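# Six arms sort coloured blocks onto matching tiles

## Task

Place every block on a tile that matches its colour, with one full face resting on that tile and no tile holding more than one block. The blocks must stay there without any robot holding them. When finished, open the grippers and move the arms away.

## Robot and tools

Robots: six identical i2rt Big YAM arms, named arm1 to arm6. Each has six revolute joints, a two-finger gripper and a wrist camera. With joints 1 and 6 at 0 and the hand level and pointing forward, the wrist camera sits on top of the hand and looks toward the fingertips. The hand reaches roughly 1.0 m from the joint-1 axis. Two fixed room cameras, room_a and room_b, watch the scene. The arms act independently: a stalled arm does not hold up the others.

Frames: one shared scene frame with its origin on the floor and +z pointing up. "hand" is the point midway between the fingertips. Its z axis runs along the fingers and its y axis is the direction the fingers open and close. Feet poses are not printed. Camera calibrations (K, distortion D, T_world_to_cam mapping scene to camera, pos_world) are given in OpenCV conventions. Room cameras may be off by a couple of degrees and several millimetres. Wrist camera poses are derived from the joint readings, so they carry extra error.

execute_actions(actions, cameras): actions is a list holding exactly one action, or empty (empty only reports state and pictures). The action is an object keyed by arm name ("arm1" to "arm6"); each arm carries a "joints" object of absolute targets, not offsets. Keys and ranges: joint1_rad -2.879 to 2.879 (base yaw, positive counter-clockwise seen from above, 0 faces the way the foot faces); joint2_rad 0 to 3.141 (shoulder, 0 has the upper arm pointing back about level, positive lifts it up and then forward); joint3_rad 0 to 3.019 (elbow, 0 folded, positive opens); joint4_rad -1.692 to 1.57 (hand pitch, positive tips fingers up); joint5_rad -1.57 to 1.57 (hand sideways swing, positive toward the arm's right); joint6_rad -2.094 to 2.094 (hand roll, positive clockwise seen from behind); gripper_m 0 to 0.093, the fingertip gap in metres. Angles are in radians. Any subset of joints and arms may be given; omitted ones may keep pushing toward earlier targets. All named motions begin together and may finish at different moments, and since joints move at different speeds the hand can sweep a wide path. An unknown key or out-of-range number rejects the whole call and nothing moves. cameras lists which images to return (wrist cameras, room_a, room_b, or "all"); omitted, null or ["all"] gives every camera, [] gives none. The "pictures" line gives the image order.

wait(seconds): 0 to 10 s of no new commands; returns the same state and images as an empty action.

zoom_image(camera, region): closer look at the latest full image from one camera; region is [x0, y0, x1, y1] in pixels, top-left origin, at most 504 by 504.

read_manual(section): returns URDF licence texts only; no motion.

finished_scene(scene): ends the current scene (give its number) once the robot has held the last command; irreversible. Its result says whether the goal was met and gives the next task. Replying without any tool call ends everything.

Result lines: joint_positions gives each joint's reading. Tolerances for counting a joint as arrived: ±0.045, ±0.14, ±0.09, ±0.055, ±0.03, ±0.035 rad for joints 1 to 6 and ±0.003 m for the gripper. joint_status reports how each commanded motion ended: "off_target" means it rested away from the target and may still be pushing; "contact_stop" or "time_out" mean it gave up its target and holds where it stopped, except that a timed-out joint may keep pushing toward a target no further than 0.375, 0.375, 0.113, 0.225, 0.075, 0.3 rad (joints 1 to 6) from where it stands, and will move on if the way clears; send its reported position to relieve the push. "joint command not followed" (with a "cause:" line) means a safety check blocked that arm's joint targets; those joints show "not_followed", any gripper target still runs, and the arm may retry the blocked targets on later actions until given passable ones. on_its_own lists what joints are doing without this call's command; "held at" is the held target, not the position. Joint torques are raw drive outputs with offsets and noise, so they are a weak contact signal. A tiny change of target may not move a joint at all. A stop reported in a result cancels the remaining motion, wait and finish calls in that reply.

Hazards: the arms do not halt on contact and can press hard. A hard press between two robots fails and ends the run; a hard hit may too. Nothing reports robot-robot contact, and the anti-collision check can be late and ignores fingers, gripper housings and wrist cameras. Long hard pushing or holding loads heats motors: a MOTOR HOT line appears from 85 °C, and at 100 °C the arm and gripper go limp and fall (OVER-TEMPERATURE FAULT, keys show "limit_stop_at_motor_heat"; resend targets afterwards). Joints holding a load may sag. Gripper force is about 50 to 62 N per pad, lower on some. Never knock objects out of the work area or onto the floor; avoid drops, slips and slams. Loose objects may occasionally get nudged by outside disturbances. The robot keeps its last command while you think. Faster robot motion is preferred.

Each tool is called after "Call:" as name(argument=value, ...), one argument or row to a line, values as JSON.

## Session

Call:
execute_actions(
  actions=[],
)

Scene clock: 0.00 s.
Joint torques (N m, as the arm reports them, + toward a larger angle): no reading
Motor temperatures (°C, as the motors report them): arm1=[25 26 30 29 25 27] | arm2=[27 29 30 27 28 25] | arm3=[27 27 29 27 29 25] | arm4=[25 29 31 27 27 27] | arm5=[28 27 27 26 27 25] | arm6=[25 28 28 29 25 25]
arm1.joint_positions: joint1_rad=+0.747 joint2_rad=+0.608 joint3_rad=+1.356 joint4_rad=-1.202 joint5_rad=-0.106 joint6_rad=-0.020 gripper_m=+0.094
arm1.joint_status: not commanded
arm1.hand: x=-0.1933 y=-0.1923 z=+1.2576 quat_wxyz=(-0.295, -0.719, -0.449, +0.441) (m; scene frame)
arm2.joint_positions: joint1_rad=+0.891 joint2_rad=+0.244 joint3_rad=+1.548 joint4_rad=-1.529 joint5_rad=-0.077 joint6_rad=-0.297 gripper_m=+0.094
arm2.joint_status: not commanded
arm2.hand: x=+0.0149 y=+1.2154 z=+1.2901 quat_wxyz=(-0.561, +0.519, -0.585, -0.272) (m; scene frame)
arm3.joint_positions: joint1_rad=-0.715 joint2_rad=+0.458 joint3_rad=+1.460 joint4_rad=-1.188 joint5_rad=-0.035 joint6_rad=-0.728 gripper_m=+0.095
arm3.joint_status: not commanded
arm3.hand: x=+0.5384 y=-0.9206 z=+1.2514 quat_wxyz=(+0.266, -0.737, -0.221, +0.581) (m; scene frame)
arm4.joint_positions: joint1_rad=-0.410 joint2_rad=+0.436 joint3_rad=+1.587 joint4_rad=-1.287 joint5_rad=-0.074 joint6_rad=-0.425 gripper_m=+0.094
arm4.joint_status: not commanded
arm4.hand: x=-1.2254 y=-0.3470 z=+1.3233 quat_wxyz=(-0.424, +0.728, -0.208, -0.498) (m; scene frame)
arm5.joint_positions: joint1_rad=-0.503 joint2_rad=+0.509 joint3_rad=+1.610 joint4_rad=-1.342 joint5_rad=-0.009 joint6_rad=-0.714 gripper_m=+0.095
arm5.joint_status: not commanded
arm5.hand: x=-0.4470 y=+2.2934 z=+1.3487 quat_wxyz=(-0.602, +0.360, -0.699, +0.142) (m; scene frame)
arm6.joint_positions: joint1_rad=-0.734 joint2_rad=+0.576 joint3_rad=+1.413 joint4_rad=-1.446 joint5_rad=-0.210 joint6_rad=-0.609 gripper_m=+0.095
arm6.joint_status: not commanded
arm6.hand: x=+1.2798 y=-2.1851 z=+1.2185 quat_wxyz=(-0.446, +0.098, -0.876, +0.158) (m; scene frame)
pictures: arm1_cam_wrist, arm2_cam_wrist, arm3_cam_wrist, arm4_cam_wrist, arm5_cam_wrist, arm6_cam_wrist, room_a, room_b
camera_calibration (this result's frames):
arm1_cam_wrist: T_world_to_cam=[[-0.905848, 0.422395, -0.0319581, -0.0552187], [0.386069, 0.792184, -0.472647, 0.824813], [-0.174327, -0.440485, -0.880672, 1.11155], [0, 0, 0, 1]] pos_world=[-0.17468, -0.140457, 1.367]
arm2_cam_wrist: T_world_to_cam=[[0.917333, -0.30823, 0.251979, 0.0367317], [-0.0778596, -0.759597, -0.645717, 1.76445], [0.390432, 0.572719, -0.720802, 0.351122], [0, 0, 0, 1]] pos_world=[-0.033405, 1.1505, 1.38317]
arm3_cam_wrist: T_world_to_cam=[[-0.0239678, 0.761295, 0.647962, -0.0968948], [0.75123, 0.44136, -0.49077, 0.622715], [-0.659605, 0.475006, -0.582486, 1.64627], [0, 0, 0, 1]] pos_world=[0.615763, -0.983063, 1.32732]
arm4_cam_wrist: T_world_to_cam=[[0.723983, 0.56237, 0.399486, 0.552946], [0.654132, -0.375834, -0.656399, 1.54793], [-0.218998, 0.736539, -0.639961, 0.962886], [0, 0, 0, 1]] pos_world=[-1.202, -0.438398, 1.41138]
arm5_cam_wrist: T_world_to_cam=[[0.34341, -0.688942, 0.638301, 0.871922], [-0.55978, -0.695866, -0.449909, 1.95663], [0.754133, -0.202805, -0.624623, 1.76958], [0, 0, 0, 1]] pos_world=[-0.538643, 2.32113, 1.42907]
arm6_cam_wrist: T_world_to_cam=[[0.0320549, -0.926916, 0.373897, -2.51759], [-0.947865, -0.14686, -0.282815, 1.23559], [0.317056, -0.345338, -0.883299, 0.0404944], [0, 0, 0, 1]] pos_world=[1.23903, -2.13815, 1.32653]
Images, in order (width x height): arm1_cam_wrist 504x504, arm2_cam_wrist 504x504, arm3_cam_wrist 504x504, arm4_cam_wrist 504x504, arm5_cam_wrist 504x504, arm6_cam_wrist 504x504, room_a 504x504, room_b 504x504.

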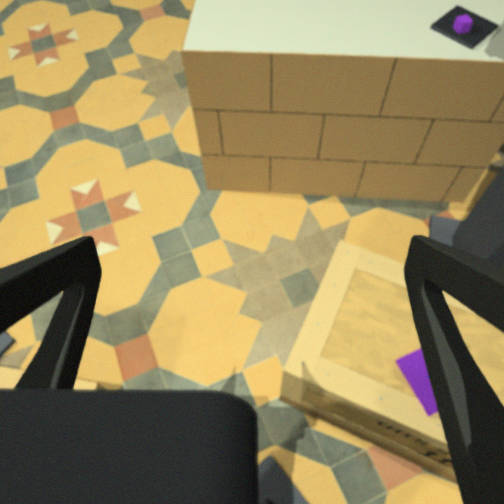

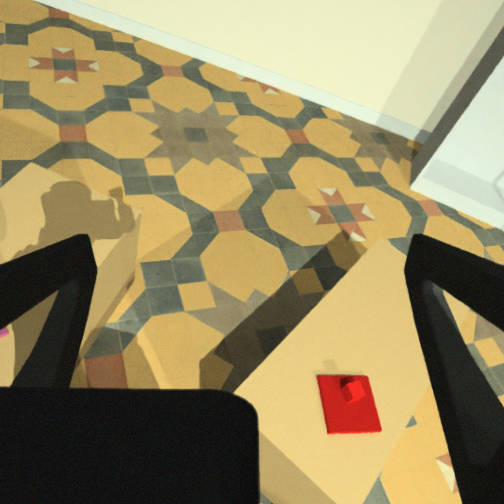

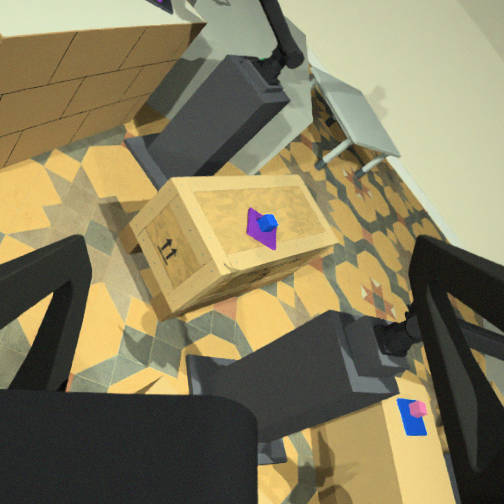

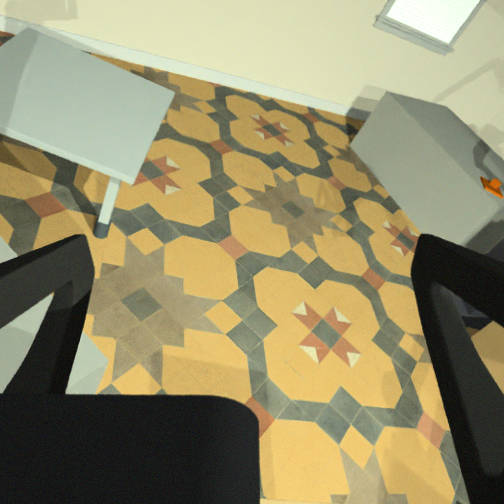

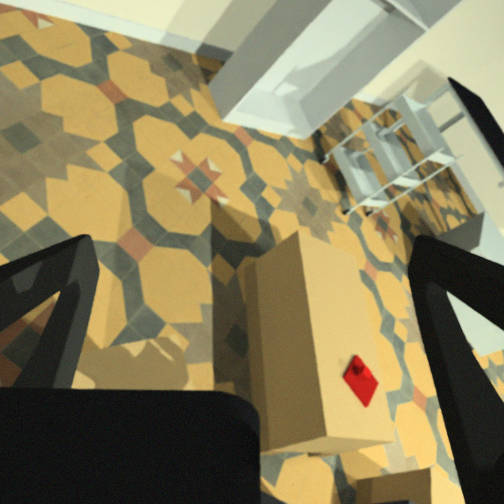

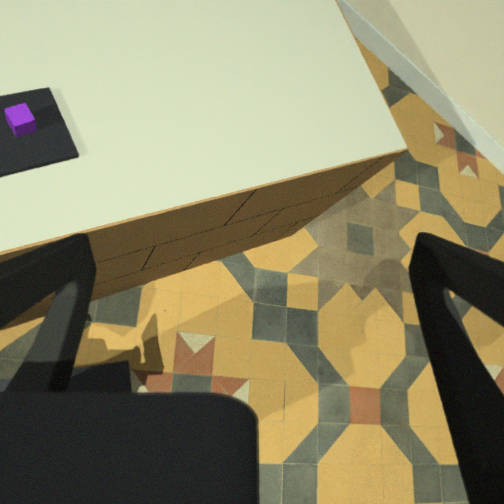

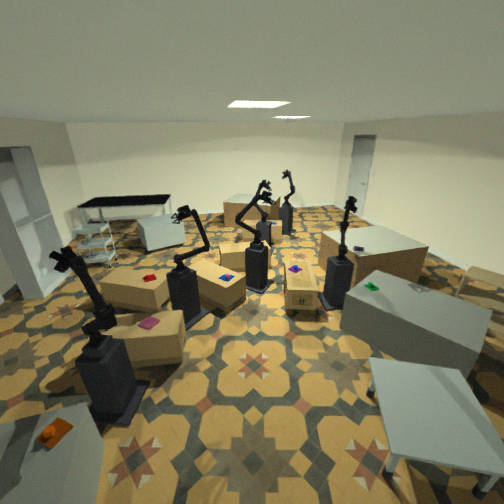

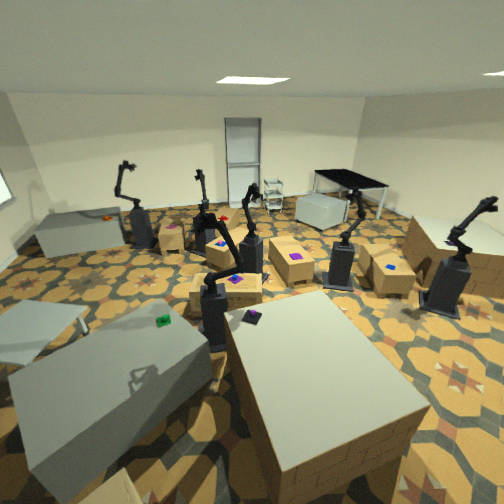

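Call:
zoom_image(
  camera="room_a",
  region=[90, 240, 250, 350],
)

Call:
zoom_image(
  camera="room_a",
  region=[210, 180, 400, 320],
)

Call:
zoom_image(
  camera="room_b",
  region=[80, 190, 280, 340],
)

Call:
zoom_image(
  camera="room_b",
  region=[260, 200, 500, 320],
)

Call:
zoom_image(
  camera="room_a",
  region=[20, 400, 100, 460],
)

Region (90, 240, 250, 350) of room_a's 504x504 image, scaled by 3.150, with more detail than that image has; it fills the top 346 rows of this view, and the rest is white.

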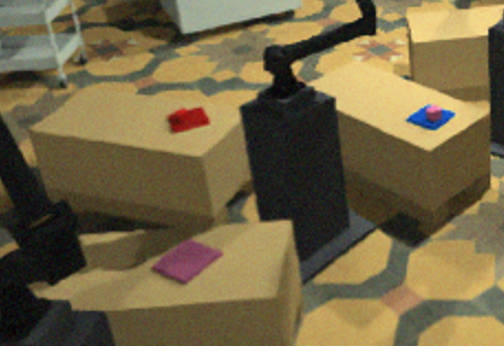

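Region (210, 180, 400, 320) of room_a's 504x504 image, scaled by 2.653, with more detail than that image has; it fills the top 371 rows of this view, and the rest is white.

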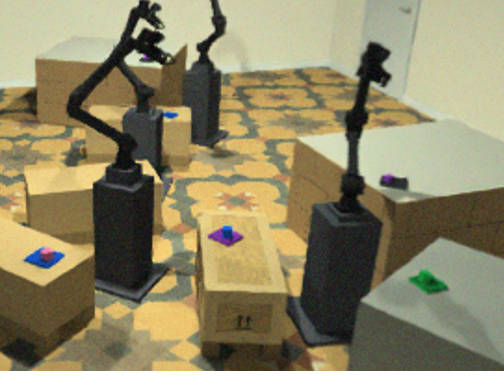

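Region (80, 190, 280, 340) of room_b's 504x504 image, scaled by 2.520, with more detail than that image has; it fills the top 378 rows of this view, and the rest is white.

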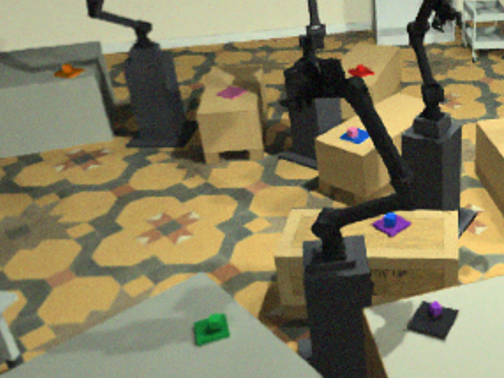

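Region (260, 200, 500, 320) of room_b's 504x504 image, scaled by 2.100, with more detail than that image has.

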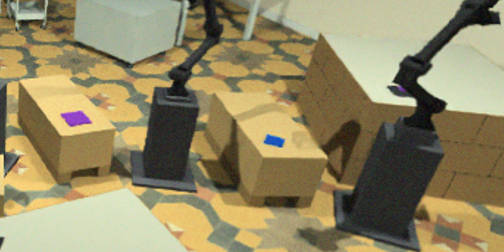

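Region (20, 400, 100, 460) of room_a's 504x504 image, scaled by 6.300, with more detail than that image has; it fills the top 378 rows of this view, and the rest is white.

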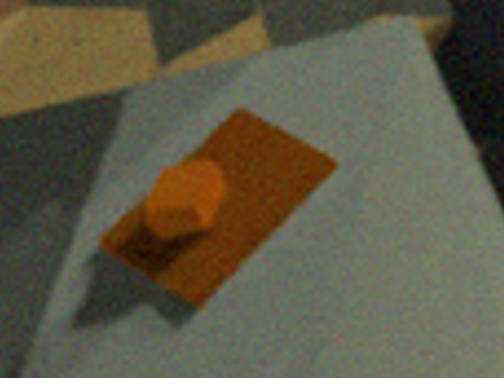

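Call:
execute_actions(
  actions=[
    {"arm1":{"joints":{"joint1_rad":0.09,"joint5_rad":0,"joint6_rad":0}},"arm2":{"joints":{"joint1_rad":-1.945,"joint5_rad":0,"joint6_rad":0}},"arm3":{"joints":{"joint1_rad":1.28,"joint5_rad":0,"joint6_rad":0}},"arm4":{"joints":{"joint1_rad":2.265,"joint5_rad":0,"joint6_rad":0}},"arm6":{"joints":{"joint1_rad":-0.06,"joint5_rad":0,"joint6_rad":0}}},
  ],
  cameras=[],
)

Call:
execute_actions(
  actions=[
    {"arm1":{"joints":{"joint2_rad":2.25,"joint3_rad":1.54,"joint4_rad":-0.84}},"arm2":{"joints":{"joint2_rad":2.19,"joint3_rad":1.5,"joint4_rad":-0.85}},"arm4":{"joints":{"joint2_rad":1.73,"joint3_rad":1.48,"joint4_rad":-1.3}},"arm6":{"joints":{"joint2_rad":1.85,"joint3_rad":1.65,"joint4_rad":-1.35}}},
  ],
  cameras=["arm1_cam_wrist","arm2_cam_wrist","arm4_cam_wrist","arm6_cam_wrist"],
)

Scene clock: 7.87 s.
Joint torques (N m, as the arm reports them, + toward a larger angle): arm1=[0.15 2.2  8.6  2.32 0.15 0.23] | arm2=[-1.1  10.51  5.36  1.93 -0.04  0.12] | arm3=[1.1  4.27 6.4  1.5  0.13 0.14] | arm4=[ 1.53  7.89  6.14  2.61 -0.09  0.02] | arm5=[-0.03  7.13  8.03  1.47 -0.02  0.11] | arm6=[-0.25  1.86  8.88  1.84  0.04  0.12]
Motor temperatures (°C, as the motors report them): arm1=[25 26 32 29 25 27] | arm2=[27 30 30 27 28 25] | arm3=[27 27 31 27 29 25] | arm4=[25 29 31 27 27 27] | arm5=[28 28 28 26 27 25] | arm6=[25 28 30 29 25 25]
arm1.joint_positions: joint1_rad=+0.101 joint2_rad=+0.608 joint3_rad=+1.356 joint4_rad=-1.202 joint5_rad=-0.002 joint6_rad=-0.011 gripper_m=+0.094
arm1.joint_status: all done
arm1.hand: x=-0.3124 y=-0.0627 z=+1.2572 quat_wxyz=(-0.099, -0.832, -0.167, +0.521) (m; scene frame)
arm2.joint_positions: joint1_rad=-1.940 joint2_rad=+0.244 joint3_rad=+1.548 joint4_rad=-1.529 joint5_rad=-0.001 joint6_rad=-0.013 gripper_m=+0.094
arm2.joint_status: all done
arm2.hand: x=+0.0192 y=+1.1892 z=+1.2900 quat_wxyz=(-0.399, -0.592, -0.512, +0.479) (m; scene frame)
arm3.joint_positions: joint1_rad=+1.271 joint2_rad=+0.458 joint3_rad=+1.460 joint4_rad=-1.188 joint5_rad=-0.002 joint6_rad=-0.013 gripper_m=+0.095
arm3.joint_status: all done
arm3.hand: x=+0.7343 y=-1.0981 z=+1.2513 quat_wxyz=(-0.500, -0.471, -0.609, +0.397) (m; scene frame)
arm4.joint_positions: joint1_rad=+2.254 joint2_rad=+0.436 joint3_rad=+1.587 joint4_rad=-1.287 joint5_rad=+0.000 joint6_rad=-0.009 gripper_m=+0.094
arm4.joint_status: all done
arm4.hand: x=-1.1590 y=-0.5405 z=+1.3244 quat_wxyz=(+0.475, +0.524, +0.541, -0.455) (m; scene frame)
arm5.joint_positions: joint1_rad=-0.503 joint2_rad=+0.509 joint3_rad=+1.610 joint4_rad=-1.342 joint5_rad=-0.009 joint6_rad=-0.714 gripper_m=+0.095
arm5.joint_status: not commanded
arm5.hand: x=-0.4470 y=+2.2934 z=+1.3487 quat_wxyz=(-0.602, +0.360, -0.699, +0.142) (m; scene frame)
arm6.joint_positions: joint1_rad=-0.074 joint2_rad=+0.576 joint3_rad=+1.413 joint4_rad=-1.446 joint5_rad=-0.003 joint6_rad=-0.007 gripper_m=+0.095
arm6.joint_status: all done
arm6.hand: x=+1.2865 y=-2.0906 z=+1.2172 quat_wxyz=(-0.466, +0.077, -0.881, -0.042) (m; scene frame)
pictures: none
No camera images: the call's "cameras" was empty. Leave "cameras" out to get every camera's image.

Scene clock: 9.90 s.
Joint torques (N m, as the arm reports them, + toward a larger angle): arm1=[  0.42 -22.88   7.2    0.35   0.16   0.22] | arm2=[ -1.49 -18.1    7.32   0.54  -0.03   0.07] | arm3=[1.1  4.25 6.42 1.52 0.13 0.14] | arm4=[  1.64 -17.28   8.89  -0.07  -0.07   0.03] | arm5=[-0.85  7.88  7.85  1.41  0.    0.13] | arm6=[  0.51 -17.33  10.06   0.37   0.06   0.14]
Motor temperatures (°C, as the motors report them): arm1=[25 27 33 29 25 27] | arm2=[27 30 30 27 28 25] | arm3=[27 27 31 27 29 25] | arm4=[25 30 32 27 27 27] | arm5=[28 28 28 26 27 25] | arm6=[25 28 30 29 25 25]
arm1.joint_positions: joint1_rad=+0.101 joint2_rad=+2.233 joint3_rad=+1.527 joint4_rad=-0.838 joint5_rad=-0.002 joint6_rad=-0.011 gripper_m=+0.094
arm1.joint_status: all done
arm1.hand: x=-0.6412 y=-0.1955 z=+0.5965 quat_wxyz=(-0.004, -0.981, -0.196, +0.013) (m; scene frame)
arm2.joint_positions: joint1_rad=-1.940 joint2_rad=+2.212 joint3_rad=+1.496 joint4_rad=-0.863 joint5_rad=-0.001 joint6_rad=-0.013 gripper_m=+0.094
arm2.joint_status: all done
arm2.hand: x=-0.0784 y=+0.6205 z=+0.5849 quat_wxyz=(+0.005, -0.758, -0.652, -0.002) (m; scene frame)
arm3.joint_positions: joint1_rad=+1.271 joint2_rad=+0.458 joint3_rad=+1.460 joint4_rad=-1.188 joint5_rad=-0.002 joint6_rad=-0.013 gripper_m=+0.095
arm3.joint_status: not commanded
arm3.hand: x=+0.7343 y=-1.0981 z=+1.2513 quat_wxyz=(-0.500, -0.471, -0.609, +0.397) (m; scene frame)
arm4.joint_positions: joint1_rad=+2.254 joint2_rad=+1.734 joint3_rad=+1.468 joint4_rad=-1.287 joint5_rad=+0.000 joint6_rad=-0.009 gripper_m=+0.094
arm4.joint_status: all done
arm4.hand: x=-1.1359 y=-0.9569 z=+0.8047 quat_wxyz=(+0.012, +0.691, +0.723, -0.001) (m; scene frame)
arm5.joint_positions: joint1_rad=-0.503 joint2_rad=+0.509 joint3_rad=+1.610 joint4_rad=-1.342 joint5_rad=-0.009 joint6_rad=-0.714 gripper_m=+0.095
arm5.joint_status: not commanded
arm5.hand: x=-0.4470 y=+2.2934 z=+1.3487 quat_wxyz=(-0.602, +0.360, -0.699, +0.142) (m; scene frame)
arm6.joint_positions: joint1_rad=-0.074 joint2_rad=+1.848 joint3_rad=+1.642 joint4_rad=-1.349 joint5_rad=-0.003 joint6_rad=-0.007 gripper_m=+0.095
arm6.joint_status: all done
arm6.hand: x=+1.6548 y=-2.0252 z=+0.8367 quat_wxyz=(-0.013, +0.088, -0.996, -0.005) (m; scene frame)
pictures: arm1_cam_wrist, arm2_cam_wrist, arm4_cam_wrist, arm6_cam_wrist
camera_calibration (this result's frames):
arm1_cam_wrist: T_world_to_cam=[[-0.381947, 0.924175, -0.0040837, -0.0633197], [0.761596, 0.317253, 0.565085, 0.216785], [0.523533, 0.212723, -0.825022, 0.991795], [0, 0, 0, 1]] pos_world=[-0.708526, -0.221234, 0.695492]
arm2_cam_wrist: T_world_to_cam=[[-0.987304, 0.158803, -0.00357204, -0.173026], [0.127696, 0.80688, 0.576748, -0.820996], [0.0944717, 0.56897, -0.816914, 0.255333], [0, 0, 0, 1]] pos_world=[-0.0901128, 0.544646, 0.681475]
arm4_cam_wrist: T_world_to_cam=[[-0.999133, -0.034471, -0.023348, -1.14988], [-0.0416336, 0.829324, 0.557215, 0.305964], [0.000155305, 0.557704, -0.83004, 1.3306], [0, 0, 0, 1]] pos_world=[-1.13635, -1.03546, 0.907113]
arm6_cam_wrist: T_world_to_cam=[[0.184981, -0.982737, -0.00313533, -2.28931], [-0.812184, -0.154673, 0.562524, 0.558897], [-0.553298, -0.10151, -0.826775, 1.52632], [0, 0, 0, 1]] pos_world=[1.72192, -2.0084, 0.940352]
Images, in order (width x height): arm1_cam_wrist 504x504, arm2_cam_wrist 504x504, arm4_cam_wrist 504x504, arm6_cam_wrist 504x504.

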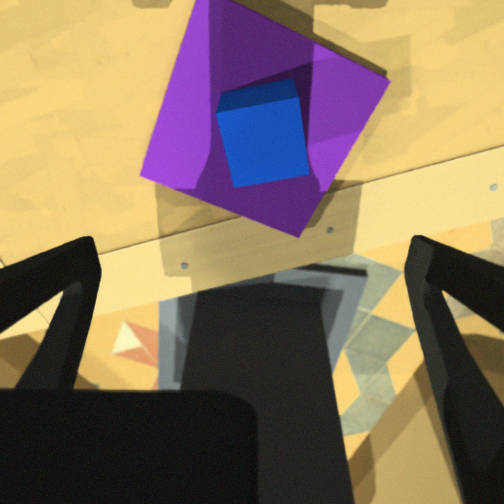

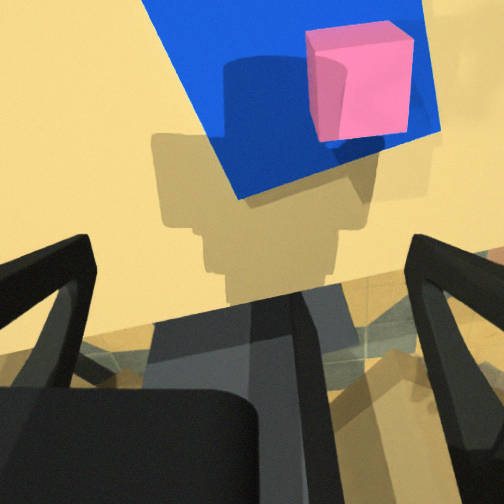

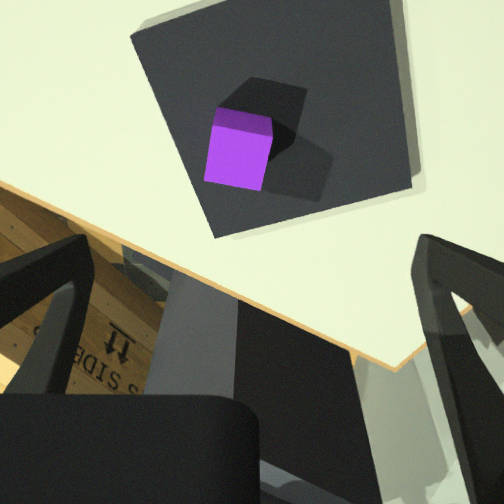

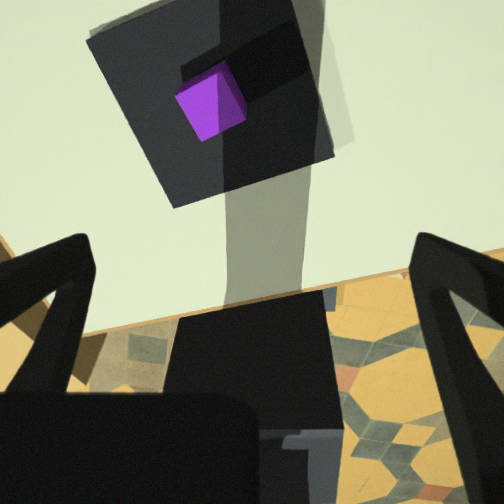

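Call:
execute_actions(
  actions=[
    {"arm1":{"joints":{"joint1_rad":0.07,"joint2_rad":2.4,"joint3_rad":1.535,"joint4_rad":-0.72,"joint6_rad":-0.16}},"arm2":{"joints":{"joint1_rad":-2.04,"joint2_rad":2.36,"joint3_rad":1.59,"joint4_rad":-0.775,"joint6_rad":-0.1}},"arm4":{"joints":{"joint1_rad":2.29,"joint2_rad":1.777,"joint3_rad":1.32,"joint4_rad":-1.11,"joint6_rad":0.17}},"arm6":{"joints":{"joint1_rad":-0.015,"joint2_rad":1.929,"joint3_rad":1.55,"joint4_rad":-1.195,"joint6_rad":-0.45}}},
  ],
  cameras=["arm1_cam_wrist","arm2_cam_wrist","arm4_cam_wrist","arm6_cam_wrist"],
)

Scene clock: 14.23 s.
Joint torques (N m, as the arm reports them, + toward a larger angle): arm1=[  0.38 -25.46   5.94   0.67   0.11  -0.04] | arm2=[ -0.5  -18.18   8.6    0.5   -0.09  -0.17] | arm3=[1.09 4.28 6.41 1.51 0.13 0.14] | arm4=[  1.59 -16.91   7.93   1.35  -0.06   0.04] | arm5=[-0.61  8.14  7.99  1.4  -0.03  0.16] | arm6=[  0.83 -16.93   8.67   0.56  -0.07  -0.03]
Motor temperatures (°C, as the motors report them): arm1=[25 28 33 29 25 27] | arm2=[27 31 31 27 28 25] | arm3=[27 27 31 27 29 25] | arm4=[25 30 33 27 27 27] | arm5=[28 28 29 26 27 25] | arm6=[25 29 30 29 25 25]
arm1.joint_positions: joint1_rad=+0.079 joint2_rad=+2.399 joint3_rad=+1.525 joint4_rad=-0.729 joint5_rad=-0.002 joint6_rad=-0.149 gripper_m=+0.094
arm1.joint_status: all done
arm1.hand: x=-0.6266 y=-0.1754 z=+0.5009 quat_wxyz=(+0.001, -0.968, -0.252, -0.015) (m; scene frame)
arm2.joint_positions: joint1_rad=-2.049 joint2_rad=+2.383 joint3_rad=+1.564 joint4_rad=-0.785 joint5_rad=+0.000 joint6_rad=-0.086 gripper_m=+0.094
arm2.joint_status: all done
arm2.hand: x=-0.1432 y=+0.6273 z=+0.5054 quat_wxyz=(+0.012, -0.769, -0.639, -0.012) (m; scene frame)
arm3.joint_positions: joint1_rad=+1.271 joint2_rad=+0.458 joint3_rad=+1.460 joint4_rad=-1.188 joint5_rad=-0.002 joint6_rad=-0.013 gripper_m=+0.095
arm3.joint_status: not commanded
arm3.hand: x=+0.7343 y=-1.0981 z=+1.2513 quat_wxyz=(-0.500, -0.471, -0.609, +0.397) (m; scene frame)
arm4.joint_positions: joint1_rad=+2.280 joint2_rad=+1.781 joint3_rad=+1.312 joint4_rad=-1.129 joint5_rad=+0.000 joint6_rad=+0.161 gripper_m=+0.094
arm4.joint_status: all done
arm4.hand: x=-1.1223 y=-0.9343 z=+0.7260 quat_wxyz=(-0.005, +0.741, +0.671, +0.014) (m; scene frame)
arm5.joint_positions: joint1_rad=-0.503 joint2_rad=+0.509 joint3_rad=+1.610 joint4_rad=-1.342 joint5_rad=-0.009 joint6_rad=-0.714 gripper_m=+0.095
arm5.joint_status: not commanded
arm5.hand: x=-0.4470 y=+2.2934 z=+1.3487 quat_wxyz=(-0.602, +0.360, -0.699, +0.142) (m; scene frame)
arm6.joint_positions: joint1_rad=-0.019 joint2_rad=+1.925 joint3_rad=+1.554 joint4_rad=-1.204 joint5_rad=-0.002 joint6_rad=-0.442 gripper_m=+0.095
arm6.joint_status: all done
arm6.hand: x=+1.6529 y=-1.9937 z=+0.7627 quat_wxyz=(-0.004, +0.327, -0.945, -0.003) (m; scene frame)
pictures: arm1_cam_wrist, arm2_cam_wrist, arm4_cam_wrist, arm6_cam_wrist
camera_calibration (this result's frames):
arm1_cam_wrist: T_world_to_cam=[[-0.485365, 0.874268, -0.00877265, -0.147893], [0.689622, 0.388985, 0.610828, 0.197859], [0.53744, 0.290425, -0.791714, 0.906701], [0, 0, 0, 1]] pos_world=[-0.695527, -0.210995, 0.595693]
arm2_cam_wrist: T_world_to_cam=[[-0.980991, 0.193971, -0.00568835, -0.258369], [0.152393, 0.788196, 0.596258, -0.76697], [0.120141, 0.584057, -0.802773, 0.179666], [0, 0, 0, 1]] pos_world=[-0.158162, 0.549704, 0.600073]
arm4_cam_wrist: T_world_to_cam=[[-0.993863, 0.109031, -0.0186645, -1.00074], [0.0765178, 0.799485, 0.595792, 0.408477], [0.0798816, 0.590707, -0.802922, 1.35328], [0, 0, 0, 1]] pos_world=[-1.13396, -1.01685, 0.824531]
arm6_cam_wrist: T_world_to_cam=[[0.625584, -0.780153, 0.00229957, -2.58672], [-0.638254, -0.510099, 0.576568, -0.402944], [-0.448638, -0.362159, -0.817046, 0.767241], [0, 0, 0, 1]] pos_world=[1.70524, -1.94572, 0.865144]
Images, in order (width x height): arm1_cam_wrist 504x504, arm2_cam_wrist 504x504, arm4_cam_wrist 504x504, arm6_cam_wrist 504x504.

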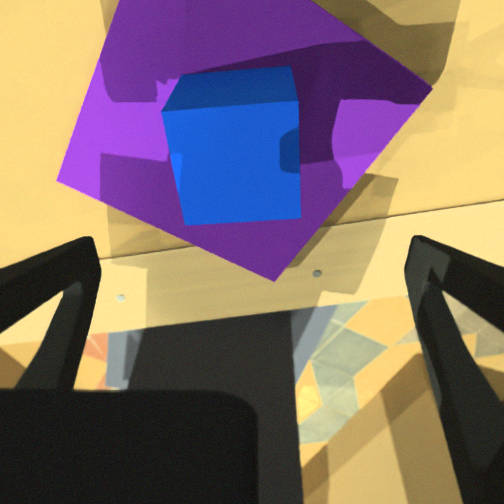

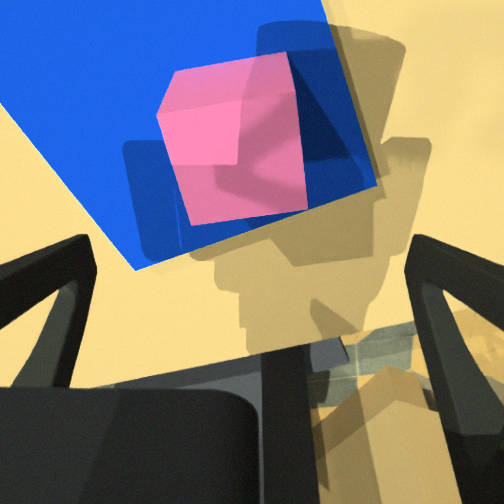

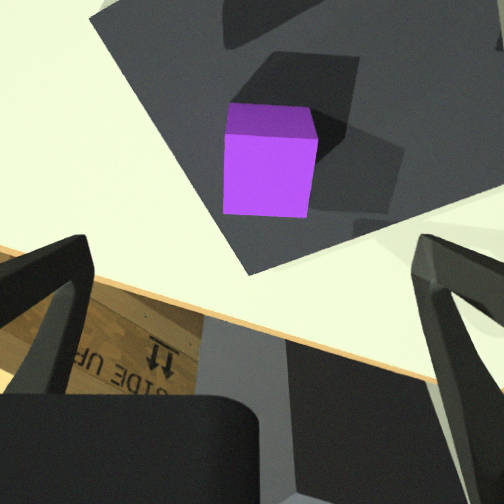

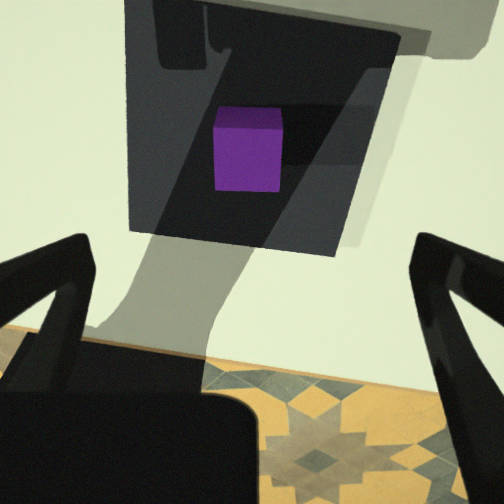

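Call:
execute_actions(
  actions=[
    {"arm1":{"joints":{"joint1_rad":0.095,"joint2_rad":2.575,"joint3_rad":1.615,"joint4_rad":-0.6,"joint6_rad":-0.21}},"arm2":{"joints":{"joint2_rad":2.53,"joint3_rad":1.65,"joint4_rad":-0.65}},"arm4":{"joints":{"joint2_rad":1.895,"joint3_rad":1.205,"joint4_rad":-0.875}},"arm6":{"joints":{"joint2_rad":2.03,"joint3_rad":1.38,"joint4_rad":-0.92}}},
  ],
  cameras=["arm1_cam_wrist","arm2_cam_wrist","arm4_cam_wrist","arm6_cam_wrist"],
)

Scene clock: 18.47 s.
Joint torques (N m, as the arm reports them, + toward a larger angle): arm1=[  2.03 -25.3    5.45   0.69   0.15  -0.05] | arm2=[ -0.48 -19.29   7.35   0.6   -0.09  -0.15] | arm3=[1.1  4.27 6.41 1.51 0.13 0.13] | arm4=[  0.57 -14.86   5.99   2.2   -0.37  -0.04] | arm5=[-0.59  8.09  7.86  1.48  0.02  0.14] | arm6=[ -0.35 -18.38   7.76   0.54  -0.1   -0.04]
Motor temperatures (°C, as the motors report them): arm1=[25 29 33 29 25 27] | arm2=[27 32 32 27 28 25] | arm3=[27 27 31 27 29 25] | arm4=[25 31 33 27 27 27] | arm5=[28 28 29 26 27 25] | arm6=[25 29 30 29 25 25]
arm1.joint_positions: joint1_rad=+0.081 joint2_rad=+2.565 joint3_rad=+1.609 joint4_rad=-0.605 joint5_rad=-0.002 joint6_rad=-0.199 gripper_m=+0.094
arm1.joint_status: all done
arm1.hand: x=-0.6396 y=-0.1818 z=+0.4247 quat_wxyz=(-0.001, -0.961, -0.278, +0.004) (m; scene frame)
arm2.joint_positions: joint1_rad=-2.049 joint2_rad=+2.554 joint3_rad=+1.630 joint4_rad=-0.664 joint5_rad=+0.000 joint6_rad=-0.086 gripper_m=+0.094
arm2.joint_status: all done
arm2.hand: x=-0.1449 y=+0.6227 z=+0.4221 quat_wxyz=(+0.007, -0.769, -0.639, -0.005) (m; scene frame)
arm3.joint_positions: joint1_rad=+1.271 joint2_rad=+0.458 joint3_rad=+1.460 joint4_rad=-1.188 joint5_rad=-0.002 joint6_rad=-0.013 gripper_m=+0.095
arm3.joint_status: not commanded
arm3.hand: x=+0.7343 y=-1.0981 z=+1.2513 quat_wxyz=(-0.500, -0.471, -0.609, +0.397) (m; scene frame)
arm4.joint_positions: joint1_rad=+2.288 joint2_rad=+1.872 joint3_rad=+1.213 joint4_rad=-0.912 joint5_rad=+0.008 joint6_rad=+0.168 gripper_m=+0.094
arm4.joint_status: all done
arm4.hand: x=-1.1184 y=-0.9339 z=+0.6503 quat_wxyz=(+0.003, +0.741, +0.672, +0.003) (m; scene frame)
arm5.joint_positions: joint1_rad=-0.503 joint2_rad=+0.509 joint3_rad=+1.610 joint4_rad=-1.342 joint5_rad=-0.009 joint6_rad=-0.714 gripper_m=+0.095
arm5.joint_status: not commanded
arm5.hand: x=-0.4470 y=+2.2934 z=+1.3487 quat_wxyz=(-0.602, +0.360, -0.699, +0.142) (m; scene frame)
arm6.joint_positions: joint1_rad=-0.019 joint2_rad=+2.036 joint3_rad=+1.377 joint4_rad=-0.929 joint5_rad=+0.000 joint6_rad=-0.443 gripper_m=+0.095
arm6.joint_status: all done
arm6.hand: x=+1.6330 y=-1.9976 z=+0.6434 quat_wxyz=(+0.002, +0.328, -0.945, -0.003) (m; scene frame)
pictures: arm1_cam_wrist, arm2_cam_wrist, arm4_cam_wrist, arm6_cam_wrist
camera_calibration (this result's frames):
arm1_cam_wrist: T_world_to_cam=[[-0.53091, 0.847425, -0.0024831, -0.185976], [0.69018, 0.434093, 0.578977, 0.277945], [0.491717, 0.305671, -0.81534, 0.838725], [0, 0, 0, 1]] pos_world=[-0.702984, -0.219427, 0.522461]
arm2_cam_wrist: T_world_to_cam=[[-0.981032, 0.193794, -0.00441006, -0.260129], [0.154967, 0.797744, 0.582744, -0.71329], [0.11645, 0.571007, -0.812644, 0.127379], [0, 0, 0, 1]] pos_world=[-0.159491, 0.5467, 0.518032]
arm4_cam_wrist: T_world_to_cam=[[-0.993964, 0.108501, -0.0162249, -1.0005], [0.079703, 0.815808, 0.572805, 0.486676], [0.075386, 0.568054, -0.819531, 1.27662], [0, 0, 0, 1]] pos_world=[-1.12949, -1.01367, 0.751223]
arm6_cam_wrist: T_world_to_cam=[[0.62653, -0.779395, -0.00198659, -2.57436], [-0.630485, -0.508322, 0.586598, -0.364453], [-0.458201, -0.366269, -0.809876, 0.662217], [0, 0, 0, 1]] pos_world=[1.68656, -1.94915, 0.744987]
Images, in order (width x height): arm1_cam_wrist 504x504, arm2_cam_wrist 504x504, arm4_cam_wrist 504x504, arm6_cam_wrist 504x504.

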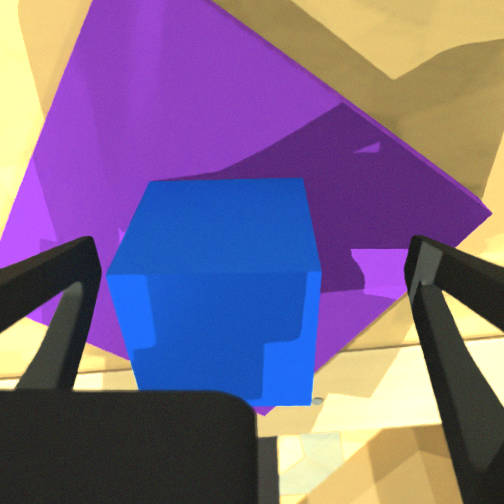

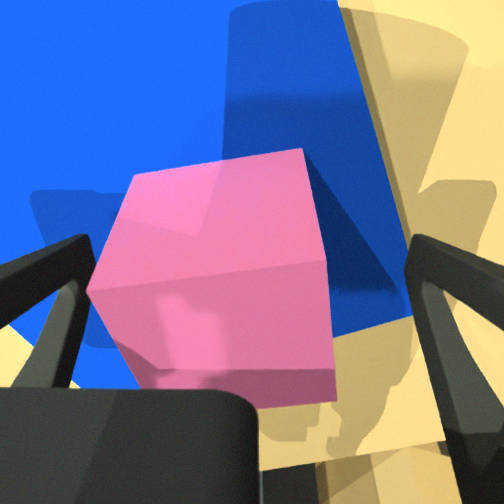

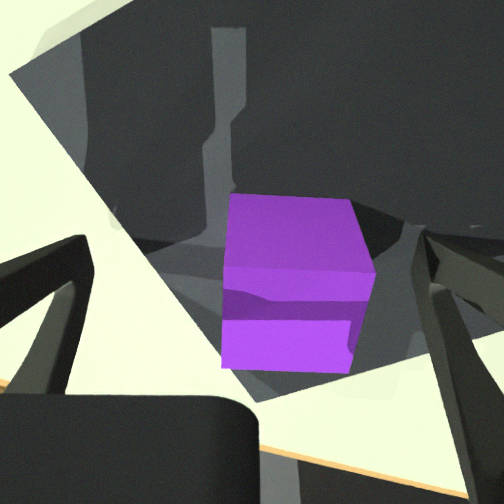

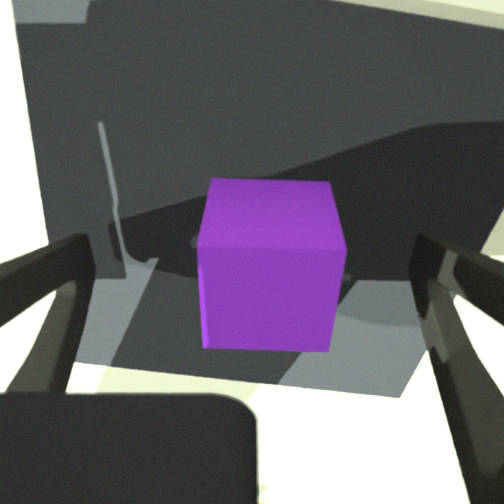

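Call:
execute_actions(
  actions=[
    {"arm1":{"joints":{"gripper_m":0.025}},"arm2":{"joints":{"gripper_m":0.025}},"arm4":{"joints":{"joint2_rad":1.86,"joint3_rad":1.215,"joint4_rad":-0.915,"gripper_m":0.02}},"arm6":{"joints":{"gripper_m":0.02}}},
  ],
  cameras=["arm1_cam_wrist","arm2_cam_wrist","arm4_cam_wrist","arm6_cam_wrist"],
)

Scene clock: 20.17 s.
Joint torques (N m, as the arm reports them, + toward a larger angle): arm1=[  1.87 -24.79   5.39   0.68   0.11  -0.03] | arm2=[ -0.96 -18.96   7.23   0.58  -0.05  -0.15] | arm3=[1.09 4.24 6.42 1.51 0.13 0.14] | arm4=[  0.83 -17.98   6.77   0.29  -0.18  -0.05] | arm5=[-0.38  8.36  7.79  1.26 -0.03  0.14] | arm6=[  1.11 -18.26   7.58   0.65  -0.03  -0.06]
Motor temperatures (°C, as the motors report them): arm1=[25 29 33 29 25 27] | arm2=[27 32 32 27 28 25] | arm3=[27 27 32 27 29 25] | arm4=[25 31 33 27 27 27] | arm5=[28 28 29 26 27 25] | arm6=[25 30 30 29 25 25]
arm1.joint_positions: joint1_rad=+0.082 joint2_rad=+2.565 joint3_rad=+1.609 joint4_rad=-0.605 joint5_rad=-0.001 joint6_rad=-0.200 gripper_m=+0.048
arm1.joint_status: gripper_m off_target (ended at +0.048, target +0.025)
arm1.hand: x=-0.6395 y=-0.1821 z=+0.4247 quat_wxyz=(-0.001, -0.960, -0.278, +0.004) (m; scene frame)
arm2.joint_positions: joint1_rad=-2.049 joint2_rad=+2.554 joint3_rad=+1.630 joint4_rad=-0.664 joint5_rad=-0.001 joint6_rad=-0.087 gripper_m=+0.047
arm2.joint_status: gripper_m off_target (ended at +0.047, target +0.025)
arm2.hand: x=-0.1449 y=+0.6227 z=+0.4221 quat_wxyz=(+0.007, -0.769, -0.639, -0.005) (m; scene frame)
arm3.joint_positions: joint1_rad=+1.271 joint2_rad=+0.458 joint3_rad=+1.460 joint4_rad=-1.188 joint5_rad=-0.002 joint6_rad=-0.013 gripper_m=+0.095
arm3.joint_status: not commanded
arm3.hand: x=+0.7343 y=-1.0981 z=+1.2513 quat_wxyz=(-0.500, -0.471, -0.609, +0.397) (m; scene frame)
arm4.joint_positions: joint1_rad=+2.288 joint2_rad=+1.870 joint3_rad=+1.213 joint4_rad=-0.911 joint5_rad=+0.003 joint6_rad=+0.168 gripper_m=+0.031
arm4.joint_status: gripper_m off_target (ended at +0.031, target +0.020); the others done
arm4.hand: x=-1.1175 y=-0.9345 z=+0.6514 quat_wxyz=(+0.006, +0.741, +0.672, +0.003) (m; scene frame)
arm5.joint_positions: joint1_rad=-0.503 joint2_rad=+0.509 joint3_rad=+1.610 joint4_rad=-1.342 joint5_rad=-0.009 joint6_rad=-0.714 gripper_m=+0.095
arm5.joint_status: not commanded
arm5.hand: x=-0.4470 y=+2.2934 z=+1.3487 quat_wxyz=(-0.602, +0.360, -0.699, +0.142) (m; scene frame)
arm6.joint_positions: joint1_rad=-0.019 joint2_rad=+2.036 joint3_rad=+1.377 joint4_rad=-0.928 joint5_rad=+0.000 joint6_rad=-0.444 gripper_m=+0.032
arm6.joint_status: gripper_m off_target (ended at +0.032, target +0.020)
arm6.hand: x=+1.6331 y=-1.9976 z=+0.6434 quat_wxyz=(+0.002, +0.328, -0.945, -0.003) (m; scene frame)
pictures: arm1_cam_wrist, arm2_cam_wrist, arm4_cam_wrist, arm6_cam_wrist
camera_calibration (this result's frames):
arm1_cam_wrist: T_world_to_cam=[[-0.532197, 0.846619, -0.00172759, -0.186947], [0.68968, 0.434725, 0.579099, 0.27774], [0.491027, 0.307003, -0.815255, 0.838527], [0, 0, 0, 1]] pos_world=[-0.702784, -0.219898, 0.522451]
arm2_cam_wrist: T_world_to_cam=[[-0.981177, 0.193052, -0.00480334, -0.259456], [0.154142, 0.79792, 0.582721, -0.713506], [0.116328, 0.571012, -0.812658, 0.127366], [0, 0, 0, 1]] pos_world=[-0.159407, 0.546682, 0.518034]
arm4_cam_wrist: T_world_to_cam=[[-0.993862, 0.108477, -0.0217155, -0.995882], [0.0767653, 0.817564, 0.570699, 0.486138], [0.0796616, 0.565529, -0.820872, 1.28105], [0, 0, 0, 1]] pos_world=[-1.12914, -1.01389, 0.752516]
arm6_cam_wrist: T_world_to_cam=[[0.627123, -0.778918, -0.00182125, -2.57452], [-0.630318, -0.508854, 0.586316, -0.365539], [-0.457619, -0.366545, -0.81008, 0.660895], [0, 0, 0, 1]] pos_world=[1.68657, -1.9491, 0.745011]
Images, in order (width x height): arm1_cam_wrist 504x504, arm2_cam_wrist 504x504, arm4_cam_wrist 504x504, arm6_cam_wrist 504x504.

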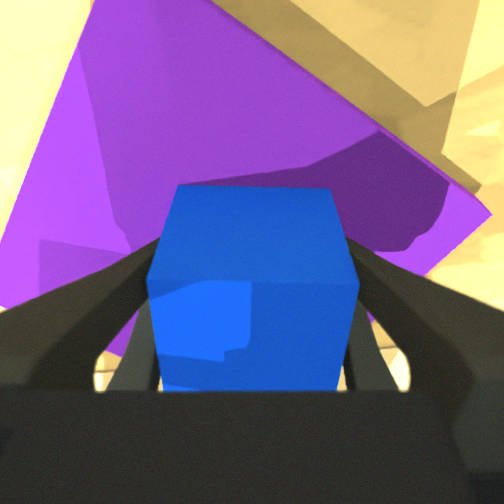

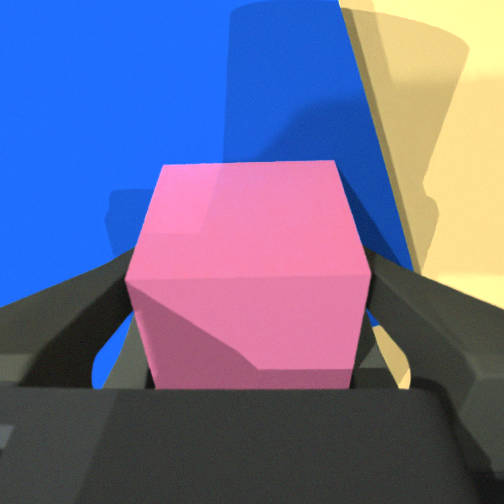

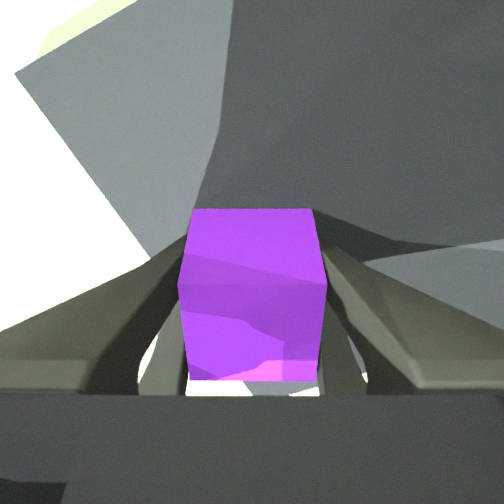

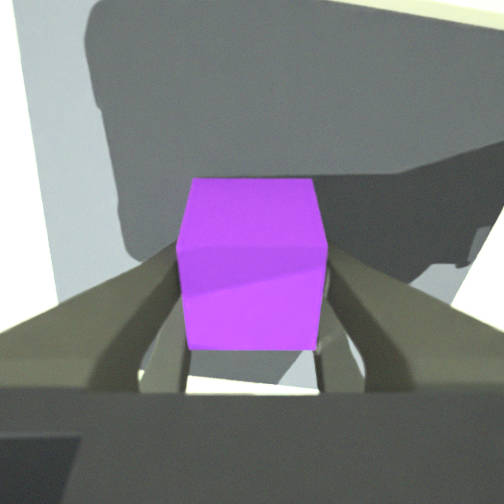

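Call:
execute_actions(
  actions=[
    {"arm1":{"joints":{"joint2_rad":2.15,"joint4_rad":-1.02}},"arm2":{"joints":{"joint2_rad":2.12,"joint4_rad":-1.07}},"arm4":{"joints":{"joint2_rad":1.55,"joint4_rad":-1.23}},"arm6":{"joints":{"joint2_rad":1.7,"joint4_rad":-1.25}}},
  ],
  cameras=[],
)

Call:
execute_actions(
  actions=[
    {"arm1":{"joints":{"joint1_rad":-1.79}},"arm2":{"joints":{"joint1_rad":1.77}},"arm4":{"joints":{"joint1_rad":-2.04}},"arm6":{"joints":{"joint1_rad":1.72}}},
  ],
  cameras=["arm1_cam_wrist","arm2_cam_wrist","arm4_cam_wrist","arm6_cam_wrist"],
)

Scene clock: 24.40 s.
Joint torques (N m, as the arm reports them, + toward a larger angle): arm1=[  1.81 -23.38   7.47   0.29   0.1   -0.03] | arm2=[ -0.55 -18.33   9.57  -0.46  -0.06  -0.17] | arm3=[1.09 4.22 6.41 1.51 0.13 0.14] | arm4=[  0.91 -12.54   8.44  -0.23  -0.16  -0.04] | arm5=[-0.22  8.75  7.89  1.36  0.02  0.12] | arm6=[ -0.52 -13.9    9.09   0.07  -0.16  -0.02]
Motor temperatures (°C, as the motors report them): arm1=[25 29 33 29 25 27] | arm2=[27 33 32 27 28 25] | arm3=[27 27 32 28 29 25] | arm4=[25 31 33 27 27 27] | arm5=[28 28 29 26 27 25] | arm6=[25 30 31 29 25 25]
arm1.joint_positions: joint1_rad=+0.082 joint2_rad=+2.134 joint3_rad=+1.611 joint4_rad=-1.012 joint5_rad=-0.001 joint6_rad=-0.200 gripper_m=+0.048
arm1.joint_status: all done
arm1.hand: x=-0.6606 y=-0.1901 z=+0.6810 quat_wxyz=(-0.002, -0.960, -0.278, +0.018) (m; scene frame)
arm2.joint_positions: joint1_rad=-2.049 joint2_rad=+2.146 joint3_rad=+1.630 joint4_rad=-1.056 joint5_rad=-0.001 joint6_rad=-0.087 gripper_m=+0.047
arm2.joint_status: all done
arm2.hand: x=-0.1478 y=+0.6069 z=+0.6655 quat_wxyz=(+0.002, -0.769, -0.639, +0.001) (m; scene frame)
arm3.joint_positions: joint1_rad=+1.271 joint2_rad=+0.458 joint3_rad=+1.460 joint4_rad=-1.188 joint5_rad=-0.002 joint6_rad=-0.013 gripper_m=+0.095
arm3.joint_status: not commanded
arm3.hand: x=+0.7343 y=-1.0981 z=+1.2513 quat_wxyz=(-0.500, -0.471, -0.609, +0.397) (m; scene frame)
arm4.joint_positions: joint1_rad=+2.288 joint2_rad=+1.541 joint3_rad=+1.207 joint4_rad=-1.213 joint5_rad=+0.003 joint6_rad=+0.168 gripper_m=+0.031
arm4.joint_status: all done
arm4.hand: x=-1.1238 y=-0.8780 z=+0.7979 quat_wxyz=(+0.014, +0.741, +0.671, -0.003) (m; scene frame)
arm5.joint_positions: joint1_rad=-0.503 joint2_rad=+0.509 joint3_rad=+1.610 joint4_rad=-1.342 joint5_rad=-0.009 joint6_rad=-0.714 gripper_m=+0.095
arm5.joint_status: not commanded
arm5.hand: x=-0.4470 y=+2.2934 z=+1.3487 quat_wxyz=(-0.602, +0.360, -0.699, +0.142) (m; scene frame)
arm6.joint_positions: joint1_rad=-0.019 joint2_rad=+1.684 joint3_rad=+1.377 joint4_rad=-1.243 joint5_rad=+0.000 joint6_rad=-0.444 gripper_m=+0.032
arm6.joint_status: all done
arm6.hand: x=+1.5834 y=-2.0099 z=+0.8222 quat_wxyz=(-0.017, +0.328, -0.945, -0.001) (m; scene frame)
pictures: none
No camera images: the call's "cameras" was empty. Leave "cameras" out to get every camera's image.

Scene clock: 27.60 s.
Joint torques (N m, as the arm reports them, + toward a larger angle): arm1=[  2.42 -23.09   7.55   0.19   0.01  -0.02] | arm2=[ -1.52 -18.11   9.8   -0.41  -0.03  -0.15] | arm3=[1.08 4.24 6.41 1.5  0.13 0.14] | arm4=[  0.32 -12.93   8.43  -0.18  -0.05  -0.05] | arm5=[-0.27  8.88  7.96  1.47 -0.01  0.12] | arm6=[ -0.88 -13.47   8.99  -0.02  -0.04  -0.09]
Motor temperatures (°C, as the motors report them): arm1=[25 30 33 29 25 27] | arm2=[27 33 32 27 28 25] | arm3=[27 27 32 28 29 25] | arm4=[25 31 34 27 27 27] | arm5=[28 28 30 26 27 25] | arm6=[25 30 31 29 25 25]
arm1.joint_positions: joint1_rad=-1.801 joint2_rad=+2.134 joint3_rad=+1.611 joint4_rad=-1.012 joint5_rad=+0.001 joint6_rad=-0.202 gripper_m=+0.048
arm1.joint_status: all done
arm1.hand: x=-0.1117 y=+0.6515 z=+0.6807 quat_wxyz=(+0.014, -0.791, +0.612, +0.012) (m; scene frame)
arm2.joint_positions: joint1_rad=+1.776 joint2_rad=+2.146 joint3_rad=+1.630 joint4_rad=-1.056 joint5_rad=-0.002 joint6_rad=-0.088 gripper_m=+0.047
arm2.joint_status: all done
arm2.hand: x=-0.2288 y=+1.7664 z=+0.6677 quat_wxyz=(+0.002, +0.860, -0.510, -0.003) (m; scene frame)
arm3.joint_positions: joint1_rad=+1.271 joint2_rad=+0.458 joint3_rad=+1.460 joint4_rad=-1.188 joint5_rad=-0.002 joint6_rad=-0.013 gripper_m=+0.095
arm3.joint_status: not commanded
arm3.hand: x=+0.7343 y=-1.0981 z=+1.2513 quat_wxyz=(-0.500, -0.471, -0.609, +0.397) (m; scene frame)
arm4.joint_positions: joint1_rad=-2.041 joint2_rad=+1.547 joint3_rad=+1.207 joint4_rad=-1.213 joint5_rad=+0.001 joint6_rad=+0.168 gripper_m=+0.031
arm4.joint_status: all done
arm4.hand: x=-0.7537 y=-0.2394 z=+0.8008 quat_wxyz=(-0.016, +0.142, -0.990, -0.001) (m; scene frame)
arm5.joint_positions: joint1_rad=-0.503 joint2_rad=+0.509 joint3_rad=+1.610 joint4_rad=-1.342 joint5_rad=-0.009 joint6_rad=-0.714 gripper_m=+0.095
arm5.joint_status: not commanded
arm5.hand: x=-0.4470 y=+2.2934 z=+1.3487 quat_wxyz=(-0.602, +0.360, -0.699, +0.142) (m; scene frame)
arm6.joint_positions: joint1_rad=+1.722 joint2_rad=+1.689 joint3_rad=+1.377 joint4_rad=-1.243 joint5_rad=-0.001 joint6_rad=-0.444 gripper_m=+0.032
arm6.joint_status: all done
arm6.hand: x=+0.9021 y=-1.6581 z=+0.8157 quat_wxyz=(-0.011, +0.934, -0.358, -0.003) (m; scene frame)
pictures: arm1_cam_wrist, arm2_cam_wrist, arm4_cam_wrist, arm6_cam_wrist
camera_calibration (this result's frames):
arm1_cam_wrist: T_world_to_cam=[[0.968692, 0.248202, 0.00565551, -0.0588069], [0.202993, -0.804951, 0.557538, 0.171014], [0.142934, -0.538934, -0.830132, 1.0546], [0, 0, 0, 1]] pos_world=[-0.128488, 0.720616, 0.780447]
arm2_cam_wrist: T_world_to_cam=[[0.882341, 0.470381, -0.0147246, -0.618266], [0.395104, -0.723413, 0.566186, 0.997163], [0.255671, -0.505387, -0.824146, 1.62463], [0, 0, 0, 1]] pos_world=[-0.263831, 1.83324, 0.765245]
arm4_cam_wrist: T_world_to_cam=[[0.271141, -0.962522, -0.00592346, -0.0220753], [-0.805456, -0.230256, 0.546098, -1.09142], [-0.526995, -0.143298, -0.837701, 0.368169], [0, 0, 0, 1]] pos_world=[-0.679084, -0.219797, 0.904307]
arm6_cam_wrist: T_world_to_cam=[[0.661014, 0.749998, 0.0237566, 0.632362], [0.604949, -0.551372, 0.574478, -1.92976], [0.443956, -0.365367, -0.818175, -0.214422], [0, 0, 0, 1]] pos_world=[0.8446, -1.61663, 0.918147]
Images, in order (width x height): arm1_cam_wrist 504x504, arm2_cam_wrist 504x504, arm4_cam_wrist 504x504, arm6_cam_wrist 504x504.

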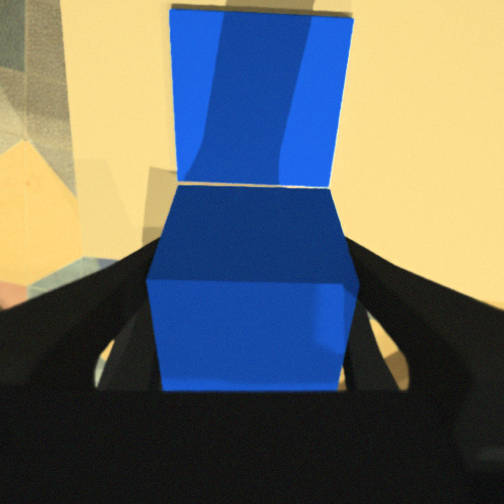

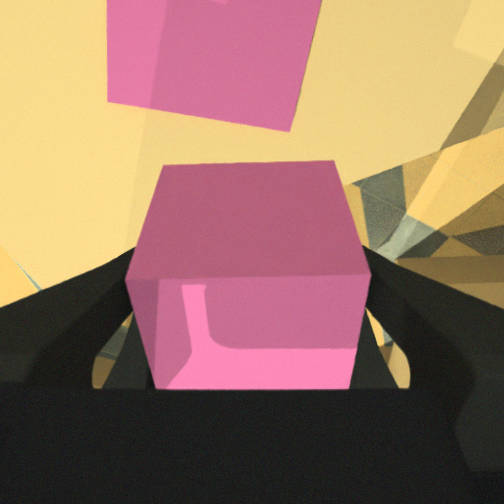

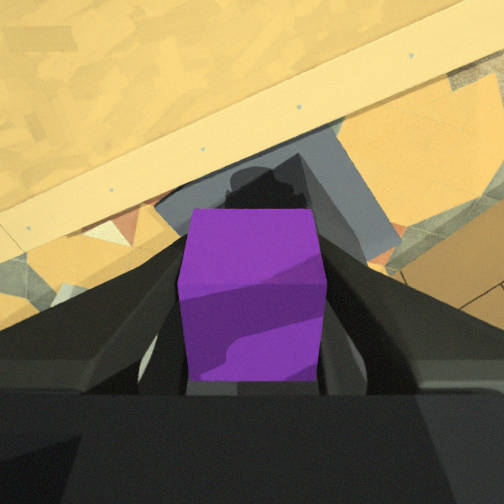

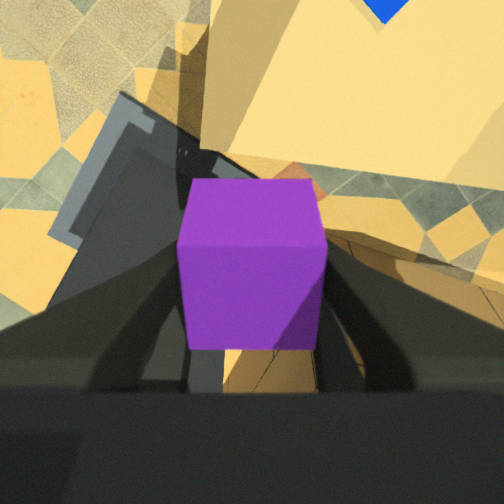

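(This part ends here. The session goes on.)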